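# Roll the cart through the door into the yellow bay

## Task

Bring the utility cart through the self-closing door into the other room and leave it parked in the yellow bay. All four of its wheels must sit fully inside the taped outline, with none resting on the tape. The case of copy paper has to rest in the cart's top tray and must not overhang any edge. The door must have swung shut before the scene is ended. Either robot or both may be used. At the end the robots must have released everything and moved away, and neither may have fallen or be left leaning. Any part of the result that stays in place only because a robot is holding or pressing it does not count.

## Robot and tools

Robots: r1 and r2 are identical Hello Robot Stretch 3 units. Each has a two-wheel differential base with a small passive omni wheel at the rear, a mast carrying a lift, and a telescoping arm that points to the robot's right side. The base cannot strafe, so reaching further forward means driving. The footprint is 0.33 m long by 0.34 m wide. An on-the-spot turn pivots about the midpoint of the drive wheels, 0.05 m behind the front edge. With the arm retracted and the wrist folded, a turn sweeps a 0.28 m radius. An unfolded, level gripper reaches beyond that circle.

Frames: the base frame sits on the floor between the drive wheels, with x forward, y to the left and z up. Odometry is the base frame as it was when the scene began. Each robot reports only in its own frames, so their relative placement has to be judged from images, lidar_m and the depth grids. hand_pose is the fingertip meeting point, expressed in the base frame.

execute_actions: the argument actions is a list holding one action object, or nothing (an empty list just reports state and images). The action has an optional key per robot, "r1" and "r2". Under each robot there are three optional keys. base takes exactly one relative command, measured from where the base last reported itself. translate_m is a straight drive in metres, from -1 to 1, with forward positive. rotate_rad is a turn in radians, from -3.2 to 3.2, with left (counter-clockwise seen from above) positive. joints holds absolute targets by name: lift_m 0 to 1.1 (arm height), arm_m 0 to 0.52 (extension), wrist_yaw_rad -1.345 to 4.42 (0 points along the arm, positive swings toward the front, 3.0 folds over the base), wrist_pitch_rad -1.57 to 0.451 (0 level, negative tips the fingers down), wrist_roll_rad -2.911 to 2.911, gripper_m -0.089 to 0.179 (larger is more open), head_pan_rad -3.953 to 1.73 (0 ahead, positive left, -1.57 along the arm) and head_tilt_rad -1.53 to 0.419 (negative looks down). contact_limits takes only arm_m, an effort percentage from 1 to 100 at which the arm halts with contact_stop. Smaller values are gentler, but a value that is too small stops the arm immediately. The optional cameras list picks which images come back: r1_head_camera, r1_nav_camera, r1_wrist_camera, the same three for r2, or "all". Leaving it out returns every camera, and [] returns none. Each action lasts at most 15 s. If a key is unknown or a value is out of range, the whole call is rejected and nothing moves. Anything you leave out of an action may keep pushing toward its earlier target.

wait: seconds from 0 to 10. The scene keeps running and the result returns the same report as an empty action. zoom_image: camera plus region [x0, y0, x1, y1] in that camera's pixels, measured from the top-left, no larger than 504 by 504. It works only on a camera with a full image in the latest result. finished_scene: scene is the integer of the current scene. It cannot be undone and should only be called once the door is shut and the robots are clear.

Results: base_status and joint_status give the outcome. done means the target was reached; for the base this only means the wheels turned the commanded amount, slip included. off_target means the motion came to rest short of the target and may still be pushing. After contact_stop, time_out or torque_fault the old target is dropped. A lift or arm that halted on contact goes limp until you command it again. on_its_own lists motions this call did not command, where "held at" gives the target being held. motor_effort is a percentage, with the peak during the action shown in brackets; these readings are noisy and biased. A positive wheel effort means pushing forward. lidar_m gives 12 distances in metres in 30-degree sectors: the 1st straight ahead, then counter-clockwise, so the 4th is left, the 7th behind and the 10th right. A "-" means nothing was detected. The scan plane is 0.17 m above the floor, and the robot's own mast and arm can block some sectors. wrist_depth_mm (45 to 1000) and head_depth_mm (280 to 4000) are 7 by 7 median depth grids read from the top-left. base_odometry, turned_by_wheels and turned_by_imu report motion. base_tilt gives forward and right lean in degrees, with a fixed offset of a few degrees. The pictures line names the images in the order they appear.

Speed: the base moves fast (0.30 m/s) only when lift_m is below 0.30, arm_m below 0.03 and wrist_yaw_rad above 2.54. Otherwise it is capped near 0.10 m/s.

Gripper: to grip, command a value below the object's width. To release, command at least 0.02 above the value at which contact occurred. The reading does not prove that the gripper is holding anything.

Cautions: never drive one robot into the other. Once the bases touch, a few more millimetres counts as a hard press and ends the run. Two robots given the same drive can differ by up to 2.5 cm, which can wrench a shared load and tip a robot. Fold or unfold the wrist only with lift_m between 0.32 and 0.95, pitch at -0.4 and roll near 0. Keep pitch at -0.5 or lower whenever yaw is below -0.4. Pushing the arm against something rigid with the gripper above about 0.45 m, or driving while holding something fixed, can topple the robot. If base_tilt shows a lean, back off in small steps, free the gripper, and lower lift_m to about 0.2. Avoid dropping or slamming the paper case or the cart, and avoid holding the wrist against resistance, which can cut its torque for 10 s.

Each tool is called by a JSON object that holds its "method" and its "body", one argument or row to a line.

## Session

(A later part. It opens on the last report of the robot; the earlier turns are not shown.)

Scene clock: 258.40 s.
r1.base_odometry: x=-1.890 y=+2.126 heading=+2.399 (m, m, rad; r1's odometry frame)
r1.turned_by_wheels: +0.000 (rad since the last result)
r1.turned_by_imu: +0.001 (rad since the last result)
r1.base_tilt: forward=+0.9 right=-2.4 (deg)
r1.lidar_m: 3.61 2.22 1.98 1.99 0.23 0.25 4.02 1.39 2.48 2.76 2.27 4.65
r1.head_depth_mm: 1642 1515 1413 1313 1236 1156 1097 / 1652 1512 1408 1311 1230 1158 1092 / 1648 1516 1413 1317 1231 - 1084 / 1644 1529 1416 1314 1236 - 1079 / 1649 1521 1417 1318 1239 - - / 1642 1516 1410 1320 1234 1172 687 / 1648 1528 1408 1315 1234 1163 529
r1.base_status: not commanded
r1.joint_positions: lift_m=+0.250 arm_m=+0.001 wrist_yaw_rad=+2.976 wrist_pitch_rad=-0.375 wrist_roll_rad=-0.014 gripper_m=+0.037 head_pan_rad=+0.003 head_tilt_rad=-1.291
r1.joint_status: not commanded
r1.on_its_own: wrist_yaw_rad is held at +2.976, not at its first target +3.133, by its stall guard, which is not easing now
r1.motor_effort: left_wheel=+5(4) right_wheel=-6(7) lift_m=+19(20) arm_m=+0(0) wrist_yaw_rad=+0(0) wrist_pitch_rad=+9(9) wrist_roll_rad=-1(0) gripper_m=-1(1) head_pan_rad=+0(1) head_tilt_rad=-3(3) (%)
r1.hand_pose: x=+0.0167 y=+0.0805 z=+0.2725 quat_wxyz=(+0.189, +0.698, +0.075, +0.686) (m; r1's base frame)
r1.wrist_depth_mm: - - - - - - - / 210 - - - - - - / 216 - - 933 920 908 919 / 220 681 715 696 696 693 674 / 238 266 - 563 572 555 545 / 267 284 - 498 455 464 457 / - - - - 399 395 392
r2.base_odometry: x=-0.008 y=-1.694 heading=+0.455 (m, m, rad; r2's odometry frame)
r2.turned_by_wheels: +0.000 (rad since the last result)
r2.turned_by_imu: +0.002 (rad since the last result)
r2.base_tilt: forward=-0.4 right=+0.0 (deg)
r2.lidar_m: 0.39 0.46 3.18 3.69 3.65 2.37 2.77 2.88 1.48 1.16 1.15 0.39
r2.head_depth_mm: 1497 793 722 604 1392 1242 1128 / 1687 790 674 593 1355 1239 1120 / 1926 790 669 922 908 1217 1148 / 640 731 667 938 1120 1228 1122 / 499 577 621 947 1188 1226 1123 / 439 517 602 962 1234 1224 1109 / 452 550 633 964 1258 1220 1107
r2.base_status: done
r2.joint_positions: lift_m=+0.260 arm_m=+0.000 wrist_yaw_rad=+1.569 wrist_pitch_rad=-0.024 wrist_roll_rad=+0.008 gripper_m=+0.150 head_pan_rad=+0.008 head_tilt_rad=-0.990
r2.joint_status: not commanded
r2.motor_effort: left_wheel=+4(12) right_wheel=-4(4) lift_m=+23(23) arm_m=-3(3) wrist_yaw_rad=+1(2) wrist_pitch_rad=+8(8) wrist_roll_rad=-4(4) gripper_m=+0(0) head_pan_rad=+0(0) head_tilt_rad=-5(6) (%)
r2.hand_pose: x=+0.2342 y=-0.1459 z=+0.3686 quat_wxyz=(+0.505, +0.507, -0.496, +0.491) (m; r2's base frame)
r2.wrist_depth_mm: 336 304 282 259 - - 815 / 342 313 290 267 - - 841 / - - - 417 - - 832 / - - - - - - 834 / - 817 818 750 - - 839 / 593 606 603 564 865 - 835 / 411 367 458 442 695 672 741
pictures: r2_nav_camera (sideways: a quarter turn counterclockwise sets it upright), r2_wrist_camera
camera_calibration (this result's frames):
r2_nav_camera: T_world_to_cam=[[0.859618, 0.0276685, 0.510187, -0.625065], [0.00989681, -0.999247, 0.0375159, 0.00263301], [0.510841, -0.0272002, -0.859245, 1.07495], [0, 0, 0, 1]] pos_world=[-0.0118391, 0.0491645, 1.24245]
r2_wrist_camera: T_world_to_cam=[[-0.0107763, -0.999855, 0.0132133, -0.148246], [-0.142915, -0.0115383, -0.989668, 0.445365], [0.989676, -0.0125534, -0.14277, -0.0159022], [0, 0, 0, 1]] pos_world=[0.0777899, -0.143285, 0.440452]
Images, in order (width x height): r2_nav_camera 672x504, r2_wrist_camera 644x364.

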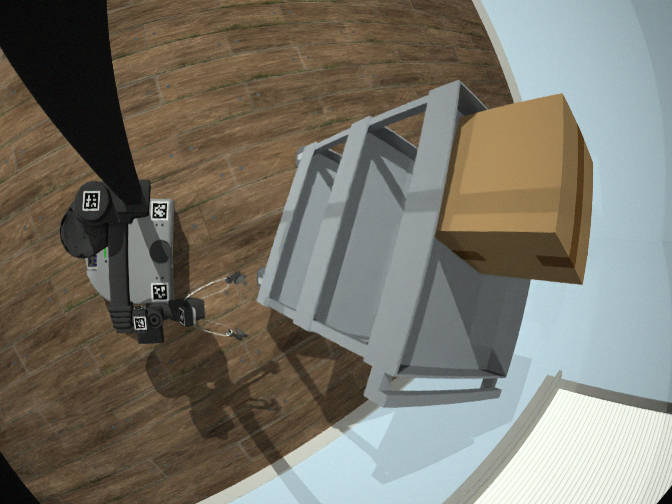

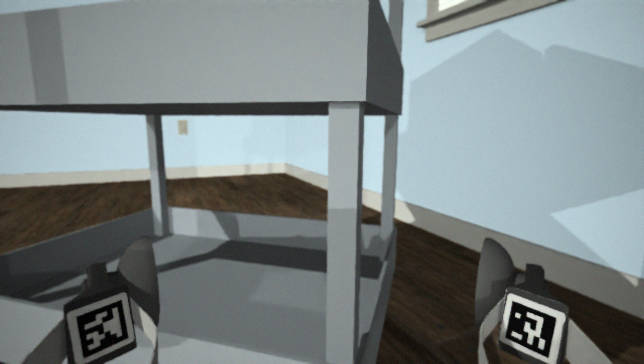

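{"method": "execute_actions", "body": {
  "actions": [
    {"r2":{"base":{"translate_m":0.18},"joints":{"arm_m":0.015,"lift_m":0.24}}}
  ],
  "cameras": []
}}

{"method": "execute_actions", "body": {
  "actions": [
    {"r2":{"joints":{"gripper_m":-0.02}}}
  ],
  "cameras": []
}}

{"method": "execute_actions", "body": {
  "actions": [
    {"r2":{"base":{"translate_m":-1},"joints":{"head_pan_rad":-2.9}},"r1":{"joints":{"head_pan_rad":-1.6,"head_tilt_rad":-0.8}}}
  ],
  "cameras": ["r2_nav_camera","r1_nav_camera","r2_wrist_camera"]
}}

Scene clock: 264.07 s.
r1.base_odometry: x=-1.890 y=+2.126 heading=+2.399 (m, m, rad; r1's odometry frame)
r1.turned_by_wheels: +0.000 (rad since the last result)
r1.turned_by_imu: +0.001 (rad since the last result)
r1.base_tilt: forward=+0.9 right=-2.4 (deg)
r1.lidar_m: 3.59 2.23 1.98 1.99 0.23 0.25 4.03 1.39 2.49 2.77 2.44 4.66
r1.head_depth_mm: 1650 1517 1405 1314 1235 1158 1097 / 1645 1517 1404 1311 1231 1160 1096 / 1649 1521 1404 1319 1234 - 1084 / 1647 1520 1415 1317 1237 - 1075 / 1641 1522 1412 1313 1237 - - / 1645 1529 1410 1322 1231 1171 687 / 1658 1515 1416 1316 1234 1163 530
r1.base_status: not commanded
r1.joint_positions: lift_m=+0.250 arm_m=+0.001 wrist_yaw_rad=+2.976 wrist_pitch_rad=-0.375 wrist_roll_rad=-0.014 gripper_m=+0.037 head_pan_rad=+0.003 head_tilt_rad=-1.291
r1.joint_status: not commanded
r1.on_its_own: wrist_yaw_rad is held at +2.976, not at its first target +3.133, by its stall guard, which is not easing now
r1.motor_effort: left_wheel=+4(4) right_wheel=-6(6) lift_m=+20(19) arm_m=+0(0) wrist_yaw_rad=+0(0) wrist_pitch_rad=+9(9) wrist_roll_rad=+0(0) gripper_m=-2(1) head_pan_rad=+1(0) head_tilt_rad=-3(3) (%)
r1.hand_pose: x=+0.0167 y=+0.0805 z=+0.2725 quat_wxyz=(+0.189, +0.698, +0.075, +0.686) (m; r1's base frame)
r1.wrist_depth_mm: - - - - - - - / 211 - - - - - - / 215 - - 948 925 904 886 / 220 681 717 718 692 685 679 / 239 266 - 575 579 559 551 / 267 280 - 493 457 465 454 / - - - - 397 396 395
r2.base_odometry: x=+0.154 y=-1.615 heading=+0.455 (m, m, rad; r2's odometry frame)
r2.turned_by_wheels: +0.000 (rad since the last result)
r2.turned_by_imu: +0.001 (rad since the last result)
r2.base_tilt: forward=-0.6 right=+0.1 (deg)
r2.lidar_m: 0.21 0.25 0.46 3.77 3.72 2.54 2.90 2.99 1.38 1.09 0.24 0.21
r2.head_depth_mm: 1431 1424 676 588 511 1209 1126 / 1653 736 673 587 519 743 1138 / 1957 735 671 584 518 799 1128 / 443 534 629 582 525 809 1126 / 399 399 474 559 538 1080 1122 / 394 344 382 489 818 1115 1110 / 391 334 392 520 826 1185 1106
r2.base_status: done
r2.joint_positions: lift_m=+0.240 arm_m=+0.015 wrist_yaw_rad=+1.569 wrist_pitch_rad=-0.024 wrist_roll_rad=+0.008 gripper_m=+0.150 head_pan_rad=+0.008 head_tilt_rad=-0.990
r2.joint_status: all done
r2.motor_effort: left_wheel=+4(12) right_wheel=-4(5) lift_m=+23(24) arm_m=+3(7) wrist_yaw_rad=+1(1) wrist_pitch_rad=+8(8) wrist_roll_rad=-4(5) gripper_m=+1(0) head_pan_rad=+0(0) head_tilt_rad=-6(6) (%)
r2.hand_pose: x=+0.2342 y=-0.1602 z=+0.3487 quat_wxyz=(+0.505, +0.507, -0.496, +0.492) (m; r2's base frame)
r2.wrist_depth_mm: 135 134 133 94 147 950 749 / 297 290 285 96 359 968 761 / - - - 98 494 963 763 / - - - 101 509 987 771 / - 680 654 104 - - 783 / 554 555 563 106 780 - 787 / 445 412 427 109 618 645 708
pictures: none
No camera images: the call's "cameras" was empty. Leave "cameras" out to get every camera's image.

Scene clock: 266.27 s.
r1.base_odometry: x=-1.890 y=+2.126 heading=+2.399 (m, m, rad; r1's odometry frame)
r1.turned_by_wheels: +0.000 (rad since the last result)
r1.turned_by_imu: +0.000 (rad since the last result)
r1.base_tilt: forward=+0.9 right=-2.5 (deg)
r1.lidar_m: 3.59 2.23 1.98 1.98 0.23 0.25 4.02 1.39 2.49 2.77 2.44 4.64
r1.head_depth_mm: 1644 1521 1409 1311 1229 1160 1098 / 1648 1516 1410 1310 1231 1163 1094 / 1645 1521 1410 1315 1236 - 1081 / 1649 1525 1412 1313 1232 - 1079 / 1644 1524 1415 1317 1239 - - / 1657 1527 1414 1318 1236 1179 687 / 1660 1522 1409 1324 1236 1165 528
r1.base_status: not commanded
r1.joint_positions: lift_m=+0.250 arm_m=+0.001 wrist_yaw_rad=+2.976 wrist_pitch_rad=-0.375 wrist_roll_rad=-0.014 gripper_m=+0.037 head_pan_rad=+0.003 head_tilt_rad=-1.291
r1.joint_status: not commanded
r1.on_its_own: wrist_yaw_rad is held at +2.976, not at its first target +3.133, by its stall guard, which is not easing now
r1.motor_effort: left_wheel=+4(5) right_wheel=-5(6) lift_m=+20(20) arm_m=+0(0) wrist_yaw_rad=+0(0) wrist_pitch_rad=+9(9) wrist_roll_rad=+0(0) gripper_m=-1(0) head_pan_rad=+1(0) head_tilt_rad=-3(3) (%)
r1.hand_pose: x=+0.0167 y=+0.0805 z=+0.2725 quat_wxyz=(+0.189, +0.698, +0.075, +0.686) (m; r1's base frame)
r1.wrist_depth_mm: - - - - - - - / 211 - - - - - - / 216 - - 936 929 930 899 / 220 673 707 709 707 679 678 / 238 266 - 568 576 560 543 / 267 280 - 499 453 461 459 / - - - - 402 395 394
r2.base_odometry: x=+0.154 y=-1.615 heading=+0.455 (m, m, rad; r2's odometry frame)
r2.turned_by_wheels: +0.000 (rad since the last result)
r2.turned_by_imu: +0.000 (rad since the last result)
r2.base_tilt: forward=-0.5 right=+0.1 (deg)
r2.lidar_m: 0.21 0.25 0.46 3.76 3.72 2.54 2.90 2.98 1.38 1.09 0.24 0.21
r2.head_depth_mm: 1434 1427 677 588 512 1206 1128 / 1659 735 672 586 519 776 1139 / 1960 736 670 585 518 797 1136 / 444 537 631 581 524 809 1124 / 398 401 475 559 539 1079 1123 / 394 344 383 489 817 1110 1112 / 391 334 392 521 827 1180 1110
r2.base_status: not commanded
r2.joint_positions: lift_m=+0.240 arm_m=+0.015 wrist_yaw_rad=+1.548 wrist_pitch_rad=-0.024 wrist_roll_rad=+0.008 gripper_m=-0.019 head_pan_rad=+0.008 head_tilt_rad=-0.990
r2.joint_status: all done
r2.on_its_own: wrist_yaw_rad is at rest, and its effort (+25) is outside its rest range (-12 to +12)
r2.motor_effort: left_wheel=+2(4) right_wheel=-1(4) lift_m=+23(23) arm_m=+1(3) wrist_yaw_rad=+25(27) wrist_pitch_rad=+8(8) wrist_roll_rad=-4(4) gripper_m=-29(98) head_pan_rad=+0(1) head_tilt_rad=-6(6) (%)
r2.hand_pose: x=+0.2342 y=-0.1657 z=+0.3487 quat_wxyz=(+0.510, +0.502, -0.501, +0.486) (m; r2's base frame)
r2.wrist_depth_mm: 136 135 133 92 309 931 741 / 297 291 284 94 509 930 759 / - - - 97 - 943 755 / - - - 99 - 967 759 / - 681 644 101 - 991 770 / 553 556 599 104 946 870 769 / 422 426 409 107 616 674 667
pictures: none
No camera images: the call's "cameras" was empty. Leave "cameras" out to get every camera's image.

Scene clock: 277.33 s.
r1.base_odometry: x=-1.890 y=+2.126 heading=+2.399 (m, m, rad; r1's odometry frame)
r1.turned_by_wheels: +0.000 (rad since the last result)
r1.turned_by_imu: +0.002 (rad since the last result)
r1.base_tilt: forward=+0.8 right=-2.5 (deg)
r1.lidar_m: 3.60 2.23 1.98 1.99 0.23 0.25 4.03 1.39 2.49 1.98 1.50 4.64
r1.head_depth_mm: 2225 2505 2298 1814 1496 1273 1108 / 2280 2584 2311 1820 1496 1275 1109 / 2351 2675 2320 1822 1501 1278 1109 / 2424 2729 2310 1817 1507 1277 1109 / 2533 2783 2329 1829 1496 1279 1110 / 2514 2727 1888 1753 1502 1276 1107 / 1904 2036 1635 1749 1500 1276 1106
r1.base_status: not commanded
r1.joint_positions: lift_m=+0.250 arm_m=+0.001 wrist_yaw_rad=+2.976 wrist_pitch_rad=-0.375 wrist_roll_rad=-0.014 gripper_m=+0.037 head_pan_rad=-1.593 head_tilt_rad=-0.804
r1.joint_status: all done
r1.on_its_own: wrist_yaw_rad is held at +2.976, not at its first target +3.133, by its stall guard, which is not easing now
r1.motor_effort: left_wheel=+4(5) right_wheel=-6(6) lift_m=+20(19) arm_m=+0(0) wrist_yaw_rad=+0(0) wrist_pitch_rad=+9(9) wrist_roll_rad=+0(0) gripper_m=+0(0) head_pan_rad=-5(64) head_tilt_rad=+1(23) (%)
r1.hand_pose: x=+0.0167 y=+0.0805 z=+0.2725 quat_wxyz=(+0.189, +0.698, +0.075, +0.686) (m; r1's base frame)
r1.wrist_depth_mm: - - - - - - - / 211 - - - - - - / 216 - - 951 939 890 899 / 220 674 714 707 689 689 671 / 239 267 - 564 577 552 550 / 267 282 - 495 448 464 458 / - - - - 397 395 394
r2.base_odometry: x=-0.744 y=-2.054 heading=+0.455 (m, m, rad; r2's odometry frame)
r2.turned_by_wheels: +0.000 (rad since the last result)
r2.turned_by_imu: -0.003 (rad since the last result)
r2.base_tilt: forward=-0.4 right=+0.2 (deg)
r2.lidar_m: 0.40 3.71 3.99 3.34 3.31 1.61 2.15 2.13 1.90 1.50 0.28 0.24
r2.head_depth_mm: 2573 2126 1813 1564 1387 1245 1153 / 2546 2103 1790 1558 1379 1259 - / 2540 2079 1782 1557 1370 1275 - / 2333 2090 1777 1546 1368 1261 - / 2061 2081 1763 1546 1367 1248 - / 2023 2068 1760 1535 1359 1227 - / 1976 2064 1754 1537 1360 1218 1108
r2.base_status: done
r2.joint_positions: lift_m=+0.240 arm_m=+0.015 wrist_yaw_rad=+1.548 wrist_pitch_rad=-0.021 wrist_roll_rad=+0.005 gripper_m=-0.016 head_pan_rad=-2.893 head_tilt_rad=-0.990
r2.joint_status: all done
r2.on_its_own: wrist_yaw_rad is at rest, and its effort (+25) is outside its rest range (-12 to +12)
r2.motor_effort: left_wheel=+1(11) right_wheel=-4(30) lift_m=+24(24) arm_m=+1(2) wrist_yaw_rad=+25(28) wrist_pitch_rad=+7(8) wrist_roll_rad=-3(4) gripper_m=-19(29) head_pan_rad=-3(41) head_tilt_rad=-6(5) (%)
r2.hand_pose: x=+0.2342 y=-0.1657 z=+0.3493 quat_wxyz=(+0.510, +0.501, -0.501, +0.488) (m; r2's base frame)
r2.wrist_depth_mm: - - 614 109 129 128 135 / - - 562 113 269 265 259 / - - - 115 - - - / - - - 119 - - - / - - - 122 769 - - / 868 887 908 124 568 549 481 / 660 663 609 129 414 433 419
pictures: r1_nav_camera (sideways: a quarter turn counterclockwise sets it upright), r2_nav_camera (sideways: a quarter turn counterclockwise sets it upright), r2_wrist_camera
camera_calibration (this result's frames):
r1_nav_camera: T_world_to_cam=[[-0.00740449, -0.699118, 0.714968, -0.88827], [-0.999941, -0.000542826, -0.0108866, 0.0739724], [0.00799911, -0.715006, -0.699072, 0.869299], [0, 0, 0, 1]] pos_world=[0.0604372, 0.000588115, 1.24359]
r2_nav_camera: T_world_to_cam=[[-0.828317, -0.231519, 0.510187, -0.614768], [-0.247499, 0.968162, 0.0375159, 0.00420313], [-0.502629, -0.0951955, -0.859245, 1.08114], [0, 0, 0, 1]] pos_world=[0.0352278, -0.0434803, 1.24245]
r2_wrist_camera: T_world_to_cam=[[-0.0316071, -0.999367, 0.0163568, -0.163955], [-0.14035, -0.0117652, -0.990032, 0.425514], [0.989597, -0.0335877, -0.139889, -0.0234001], [0, 0, 0, 1]] pos_world=[0.0776953, -0.159631, 0.420681]
Images, in order (width x height): r1_nav_camera 672x504, r2_nav_camera 672x504, r2_wrist_camera 644x364.

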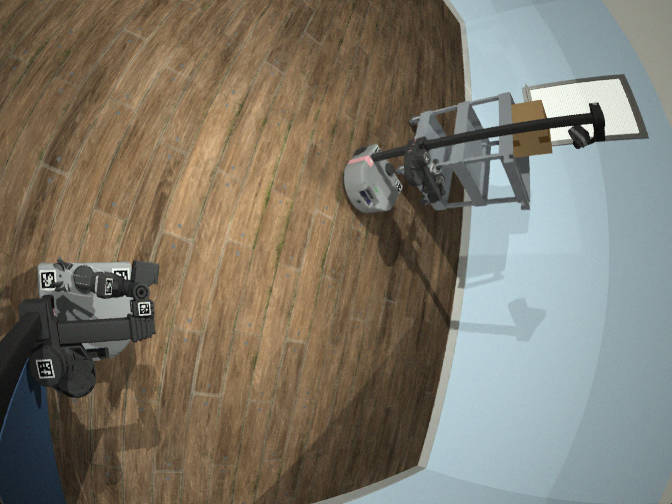

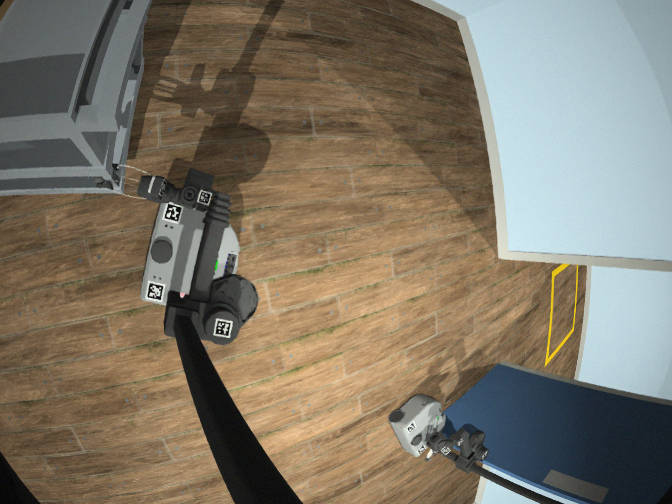

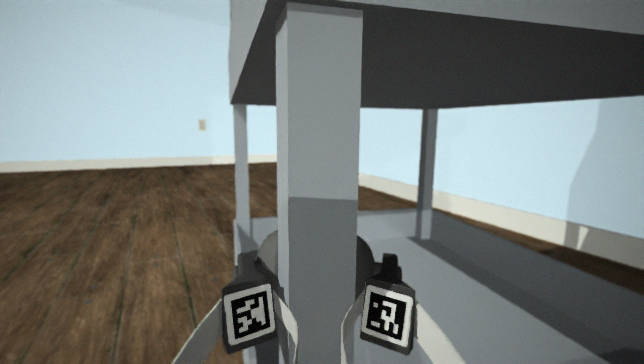

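{"method": "execute_actions", "body": {
  "actions": [
    {"r2":{"joints":{"gripper_m":0.15}}}
  ],
  "cameras": []
}}

{"method": "execute_actions", "body": {
  "actions": [
    {"r2":{"base":{"translate_m":-0.1}}}
  ],
  "cameras": []
}}

{"method": "execute_actions", "body": {
  "actions": [
    {"r2":{"joints":{"arm_m":0.42,"wrist_yaw_rad":1.57}}}
  ],
  "cameras": ["r2_wrist_camera"]
}}

Scene clock: 283.17 s.
r1.base_odometry: x=-1.890 y=+2.126 heading=+2.399 (m, m, rad; r1's odometry frame)
r1.turned_by_wheels: +0.000 (rad since the last result)
r1.turned_by_imu: +0.001 (rad since the last result)
r1.base_tilt: forward=+0.9 right=-2.4 (deg)
r1.lidar_m: 3.58 2.22 1.98 1.99 0.23 0.25 4.02 1.39 2.49 1.99 1.49 4.66
r1.head_depth_mm: 2231 2514 2297 1818 1503 1277 1109 / 2310 2597 2300 1821 1497 1274 1110 / 2379 2681 2306 1806 1502 1282 1108 / 2424 2745 2306 1824 1499 1277 1107 / 2501 2811 2320 1824 1502 1276 1110 / 2510 2722 1892 1747 1500 1282 1110 / 1897 2030 1645 1744 1502 1276 1109
r1.base_status: not commanded
r1.joint_positions: lift_m=+0.250 arm_m=+0.001 wrist_yaw_rad=+2.976 wrist_pitch_rad=-0.375 wrist_roll_rad=-0.014 gripper_m=+0.037 head_pan_rad=-1.593 head_tilt_rad=-0.804
r1.joint_status: not commanded
r1.on_its_own: wrist_yaw_rad is held at +2.976, not at its first target +3.133, by its stall guard, which is not easing now
r1.motor_effort: left_wheel=+4(4) right_wheel=-6(6) lift_m=+19(20) arm_m=+0(0) wrist_yaw_rad=-1(0) wrist_pitch_rad=+9(9) wrist_roll_rad=+0(0) gripper_m=+0(0) head_pan_rad=-5(5) head_tilt_rad=+2(2) (%)
r1.hand_pose: x=+0.0167 y=+0.0805 z=+0.2725 quat_wxyz=(+0.189, +0.698, +0.075, +0.686) (m; r1's base frame)
r1.wrist_depth_mm: - - - - - - - / 211 - - - - - - / 217 - - 956 922 918 884 / 221 674 726 704 699 691 682 / 239 266 - 570 583 548 548 / 268 282 - 498 454 463 456 / - - - - 400 396 394
r2.base_odometry: x=-0.744 y=-2.054 heading=+0.455 (m, m, rad; r2's odometry frame)
r2.turned_by_wheels: +0.000 (rad since the last result)
r2.turned_by_imu: +0.000 (rad since the last result)
r2.base_tilt: forward=-0.5 right=+0.2 (deg)
r2.lidar_m: 0.40 3.69 4.00 3.34 3.31 1.61 2.16 2.13 1.91 1.50 0.28 0.24
r2.head_depth_mm: 2565 2116 1798 1566 1389 1236 1155 / 2550 2110 1793 1553 1380 1257 - / 2533 2098 1784 1562 1369 1270 - / 2311 2091 1787 1548 1368 1267 - / 2077 2076 1760 1545 1357 1247 - / 2023 2076 1757 1531 1361 1219 - / 1983 2047 1745 1544 1362 1221 1108
r2.base_status: not commanded
r2.joint_positions: lift_m=+0.240 arm_m=+0.015 wrist_yaw_rad=+1.568 wrist_pitch_rad=-0.020 wrist_roll_rad=+0.005 gripper_m=+0.150 head_pan_rad=-2.893 head_tilt_rad=-0.990
r2.joint_status: all done
r2.motor_effort: left_wheel=+5(5) right_wheel=-4(10) lift_m=+25(24) arm_m=+2(1) wrist_yaw_rad=+2(24) wrist_pitch_rad=+7(7) wrist_roll_rad=-3(3) gripper_m=+0(94) head_pan_rad=-3(3) head_tilt_rad=-6(6) (%)
r2.hand_pose: x=+0.2343 y=-0.1606 z=+0.3495 quat_wxyz=(+0.505, +0.506, -0.496, +0.493) (m; r2's base frame)
r2.wrist_depth_mm: - - - 108 128 127 128 / - - - 111 267 264 258 / - - - 114 - - - / - - - 116 - - - / - - - 120 777 - - / 885 876 834 123 564 - 493 / 695 628 637 126 430 414 427
pictures: none
No camera images: the call's "cameras" was empty. Leave "cameras" out to get every camera's image.

Scene clock: 285.43 s.
r1.base_odometry: x=-1.890 y=+2.126 heading=+2.399 (m, m, rad; r1's odometry frame)
r1.turned_by_wheels: +0.000 (rad since the last result)
r1.turned_by_imu: +0.000 (rad since the last result)
r1.base_tilt: forward=+0.8 right=-2.4 (deg)
r1.lidar_m: 3.61 2.22 1.98 1.99 0.23 0.25 4.00 1.39 2.48 1.99 1.41 4.65
r1.head_depth_mm: 2219 2517 2308 1813 1497 1277 1110 / 2278 2599 2305 1817 1506 1272 1111 / 2347 2687 2323 1805 1503 1278 1112 / 2457 2722 2310 1822 1509 1279 1111 / 2490 2813 2331 1753 1496 1278 1107 / 2509 2738 1800 1689 1503 1277 1109 / 1911 2029 1580 1756 1498 1278 1109
r1.base_status: not commanded
r1.joint_positions: lift_m=+0.250 arm_m=+0.001 wrist_yaw_rad=+2.976 wrist_pitch_rad=-0.375 wrist_roll_rad=-0.014 gripper_m=+0.037 head_pan_rad=-1.593 head_tilt_rad=-0.804
r1.joint_status: not commanded
r1.on_its_own: wrist_yaw_rad is held at +2.976, not at its first target +3.133, by its stall guard, which is not easing now
r1.motor_effort: left_wheel=+4(4) right_wheel=-6(5) lift_m=+19(20) arm_m=+0(0) wrist_yaw_rad=+0(1) wrist_pitch_rad=+9(9) wrist_roll_rad=+0(0) gripper_m=+0(1) head_pan_rad=-5(5) head_tilt_rad=+1(2) (%)
r1.hand_pose: x=+0.0167 y=+0.0805 z=+0.2725 quat_wxyz=(+0.189, +0.698, +0.075, +0.686) (m; r1's base frame)
r1.wrist_depth_mm: - - - - - - - / 211 - - - - - - / 216 - - 930 929 899 898 / 220 679 710 712 699 682 672 / 237 266 - 573 580 552 547 / 269 282 - 495 450 462 460 / - - - - 402 397 393
r2.base_odometry: x=-0.834 y=-2.098 heading=+0.455 (m, m, rad; r2's odometry frame)
r2.turned_by_wheels: +0.000 (rad since the last result)
r2.turned_by_imu: +0.000 (rad since the last result)
r2.base_tilt: forward=-0.3 right=+0.1 (deg)
r2.lidar_m: 0.45 3.80 4.10 3.31 3.28 1.52 2.06 2.04 1.96 1.54 0.47 0.32
r2.head_depth_mm: 2563 2107 1811 1574 1385 1247 1153 / 2530 2114 1793 1563 1384 1253 - / 2535 2092 1785 1556 1379 1273 - / 2383 2095 1779 1550 1370 1266 - / 1976 2077 1773 1541 1369 1241 - / 1940 2072 1768 1533 1366 1224 - / 1898 2058 1760 1530 1353 1220 1107
r2.base_status: done
r2.joint_positions: lift_m=+0.240 arm_m=+0.015 wrist_yaw_rad=+1.568 wrist_pitch_rad=-0.020 wrist_roll_rad=+0.005 gripper_m=+0.150 head_pan_rad=-2.893 head_tilt_rad=-0.990
r2.joint_status: not commanded
r2.motor_effort: left_wheel=+5(6) right_wheel=-3(8) lift_m=+24(24) arm_m=+2(1) wrist_yaw_rad=+3(4) wrist_pitch_rad=+7(7) wrist_roll_rad=-3(3) gripper_m=-1(0) head_pan_rad=-3(3) head_tilt_rad=-6(6) (%)
r2.hand_pose: x=+0.2343 y=-0.1606 z=+0.3495 quat_wxyz=(+0.505, +0.506, -0.496, +0.493) (m; r2's base frame)
r2.wrist_depth_mm: - - - 199 208 225 242 / - - - 210 267 265 260 / - - - 215 - - - / - - - - - - - / - - - 702 830 - - / 867 875 834 507 570 - 495 / 699 631 663 326 430 413 437
pictures: none
No camera images: the call's "cameras" was empty. Leave "cameras" out to get every camera's image.

Scene clock: 289.60 s.
r1.base_odometry: x=-1.890 y=+2.126 heading=+2.399 (m, m, rad; r1's odometry frame)
r1.turned_by_wheels: +0.000 (rad since the last result)
r1.turned_by_imu: +0.001 (rad since the last result)
r1.base_tilt: forward=+0.8 right=-2.5 (deg)
r1.lidar_m: 3.59 2.23 1.98 1.99 0.23 0.25 4.02 1.39 2.50 1.98 1.40 4.62
r1.head_depth_mm: 2227 2515 2312 1824 1504 1272 1107 / 2288 2607 2301 1818 1497 1273 1109 / 2354 2670 2314 1819 1501 1274 1109 / 2430 2734 2308 1821 1501 1274 1112 / 2507 2791 2225 1767 1504 1275 1109 / 2513 2752 2112 1700 1503 1275 1109 / 1920 2030 1581 1747 1498 1275 1113
r1.base_status: not commanded
r1.joint_positions: lift_m=+0.250 arm_m=+0.001 wrist_yaw_rad=+2.976 wrist_pitch_rad=-0.375 wrist_roll_rad=-0.014 gripper_m=+0.037 head_pan_rad=-1.593 head_tilt_rad=-0.804
r1.joint_status: not commanded
r1.on_its_own: wrist_yaw_rad is held at +2.976, not at its first target +3.133, by its stall guard, which is not easing now
r1.motor_effort: left_wheel=+5(4) right_wheel=-5(6) lift_m=+20(19) arm_m=+0(0) wrist_yaw_rad=+0(1) wrist_pitch_rad=+9(9) wrist_roll_rad=+0(0) gripper_m=-1(0) head_pan_rad=-5(5) head_tilt_rad=+1(2) (%)
r1.hand_pose: x=+0.0167 y=+0.0805 z=+0.2725 quat_wxyz=(+0.189, +0.698, +0.075, +0.686) (m; r1's base frame)
r1.wrist_depth_mm: - - - - - - - / 211 - - - - - - / 216 - - 935 915 895 897 / 219 681 722 723 700 678 678 / 239 266 - 563 573 548 546 / 267 283 - 500 454 464 457 / - - - - 400 398 394
r2.base_odometry: x=-0.834 y=-2.098 heading=+0.455 (m, m, rad; r2's odometry frame)
r2.turned_by_wheels: +0.000 (rad since the last result)
r2.turned_by_imu: +0.000 (rad since the last result)
r2.base_tilt: forward=-0.5 right=+0.2 (deg)
r2.lidar_m: 0.45 3.79 4.09 3.30 3.27 1.52 2.06 2.04 1.97 1.54 0.47 0.32
r2.head_depth_mm: 2551 2119 1806 1572 1389 1246 1154 / 2549 2109 1797 1567 1377 1256 - / 2541 2105 1782 1554 1369 1271 - / 2372 2074 1785 1550 1374 1263 - / 1976 2082 1769 1539 1374 1249 - / 1935 2076 1768 1532 1358 1240 1114 / 1906 2063 1755 1523 1357 1240 1106
r2.base_status: not commanded
r2.joint_positions: lift_m=+0.240 arm_m=+0.420 wrist_yaw_rad=+1.569 wrist_pitch_rad=-0.020 wrist_roll_rad=+0.005 gripper_m=+0.150 head_pan_rad=-2.893 head_tilt_rad=-0.990
r2.joint_status: all done
r2.motor_effort: left_wheel=+5(5) right_wheel=-3(4) lift_m=+24(24) arm_m=+3(5) wrist_yaw_rad=+1(3) wrist_pitch_rad=+7(7) wrist_roll_rad=-3(3) gripper_m=+1(1) head_pan_rad=-4(3) head_tilt_rad=-6(6) (%)
r2.hand_pose: x=+0.2343 y=-0.5651 z=+0.3495 quat_wxyz=(+0.505, +0.506, -0.496, +0.493) (m; r2's base frame)
r2.wrist_depth_mm: 242 252 269 286 - - 810 / 293 288 285 301 - - 815 / - - - - - - 831 / - - - - - - 842 / 742 811 831 - - - 852 / 560 563 564 532 879 - 810 / 449 411 323 339 673 640 702
pictures: r2_wrist_camera
camera_calibration (this result's frames):
r2_wrist_camera: T_world_to_cam=[[-0.0105682, -0.99981, 0.0163531, -0.56829], [-0.139438, -0.0147207, -0.990121, 0.419137], [0.990174, -0.0127441, -0.139256, -0.0254555], [0, 0, 0, 1]] pos_world=[0.0776429, -0.562337, 0.420745]
Images, in order (width x height): r2_wrist_camera 644x364.

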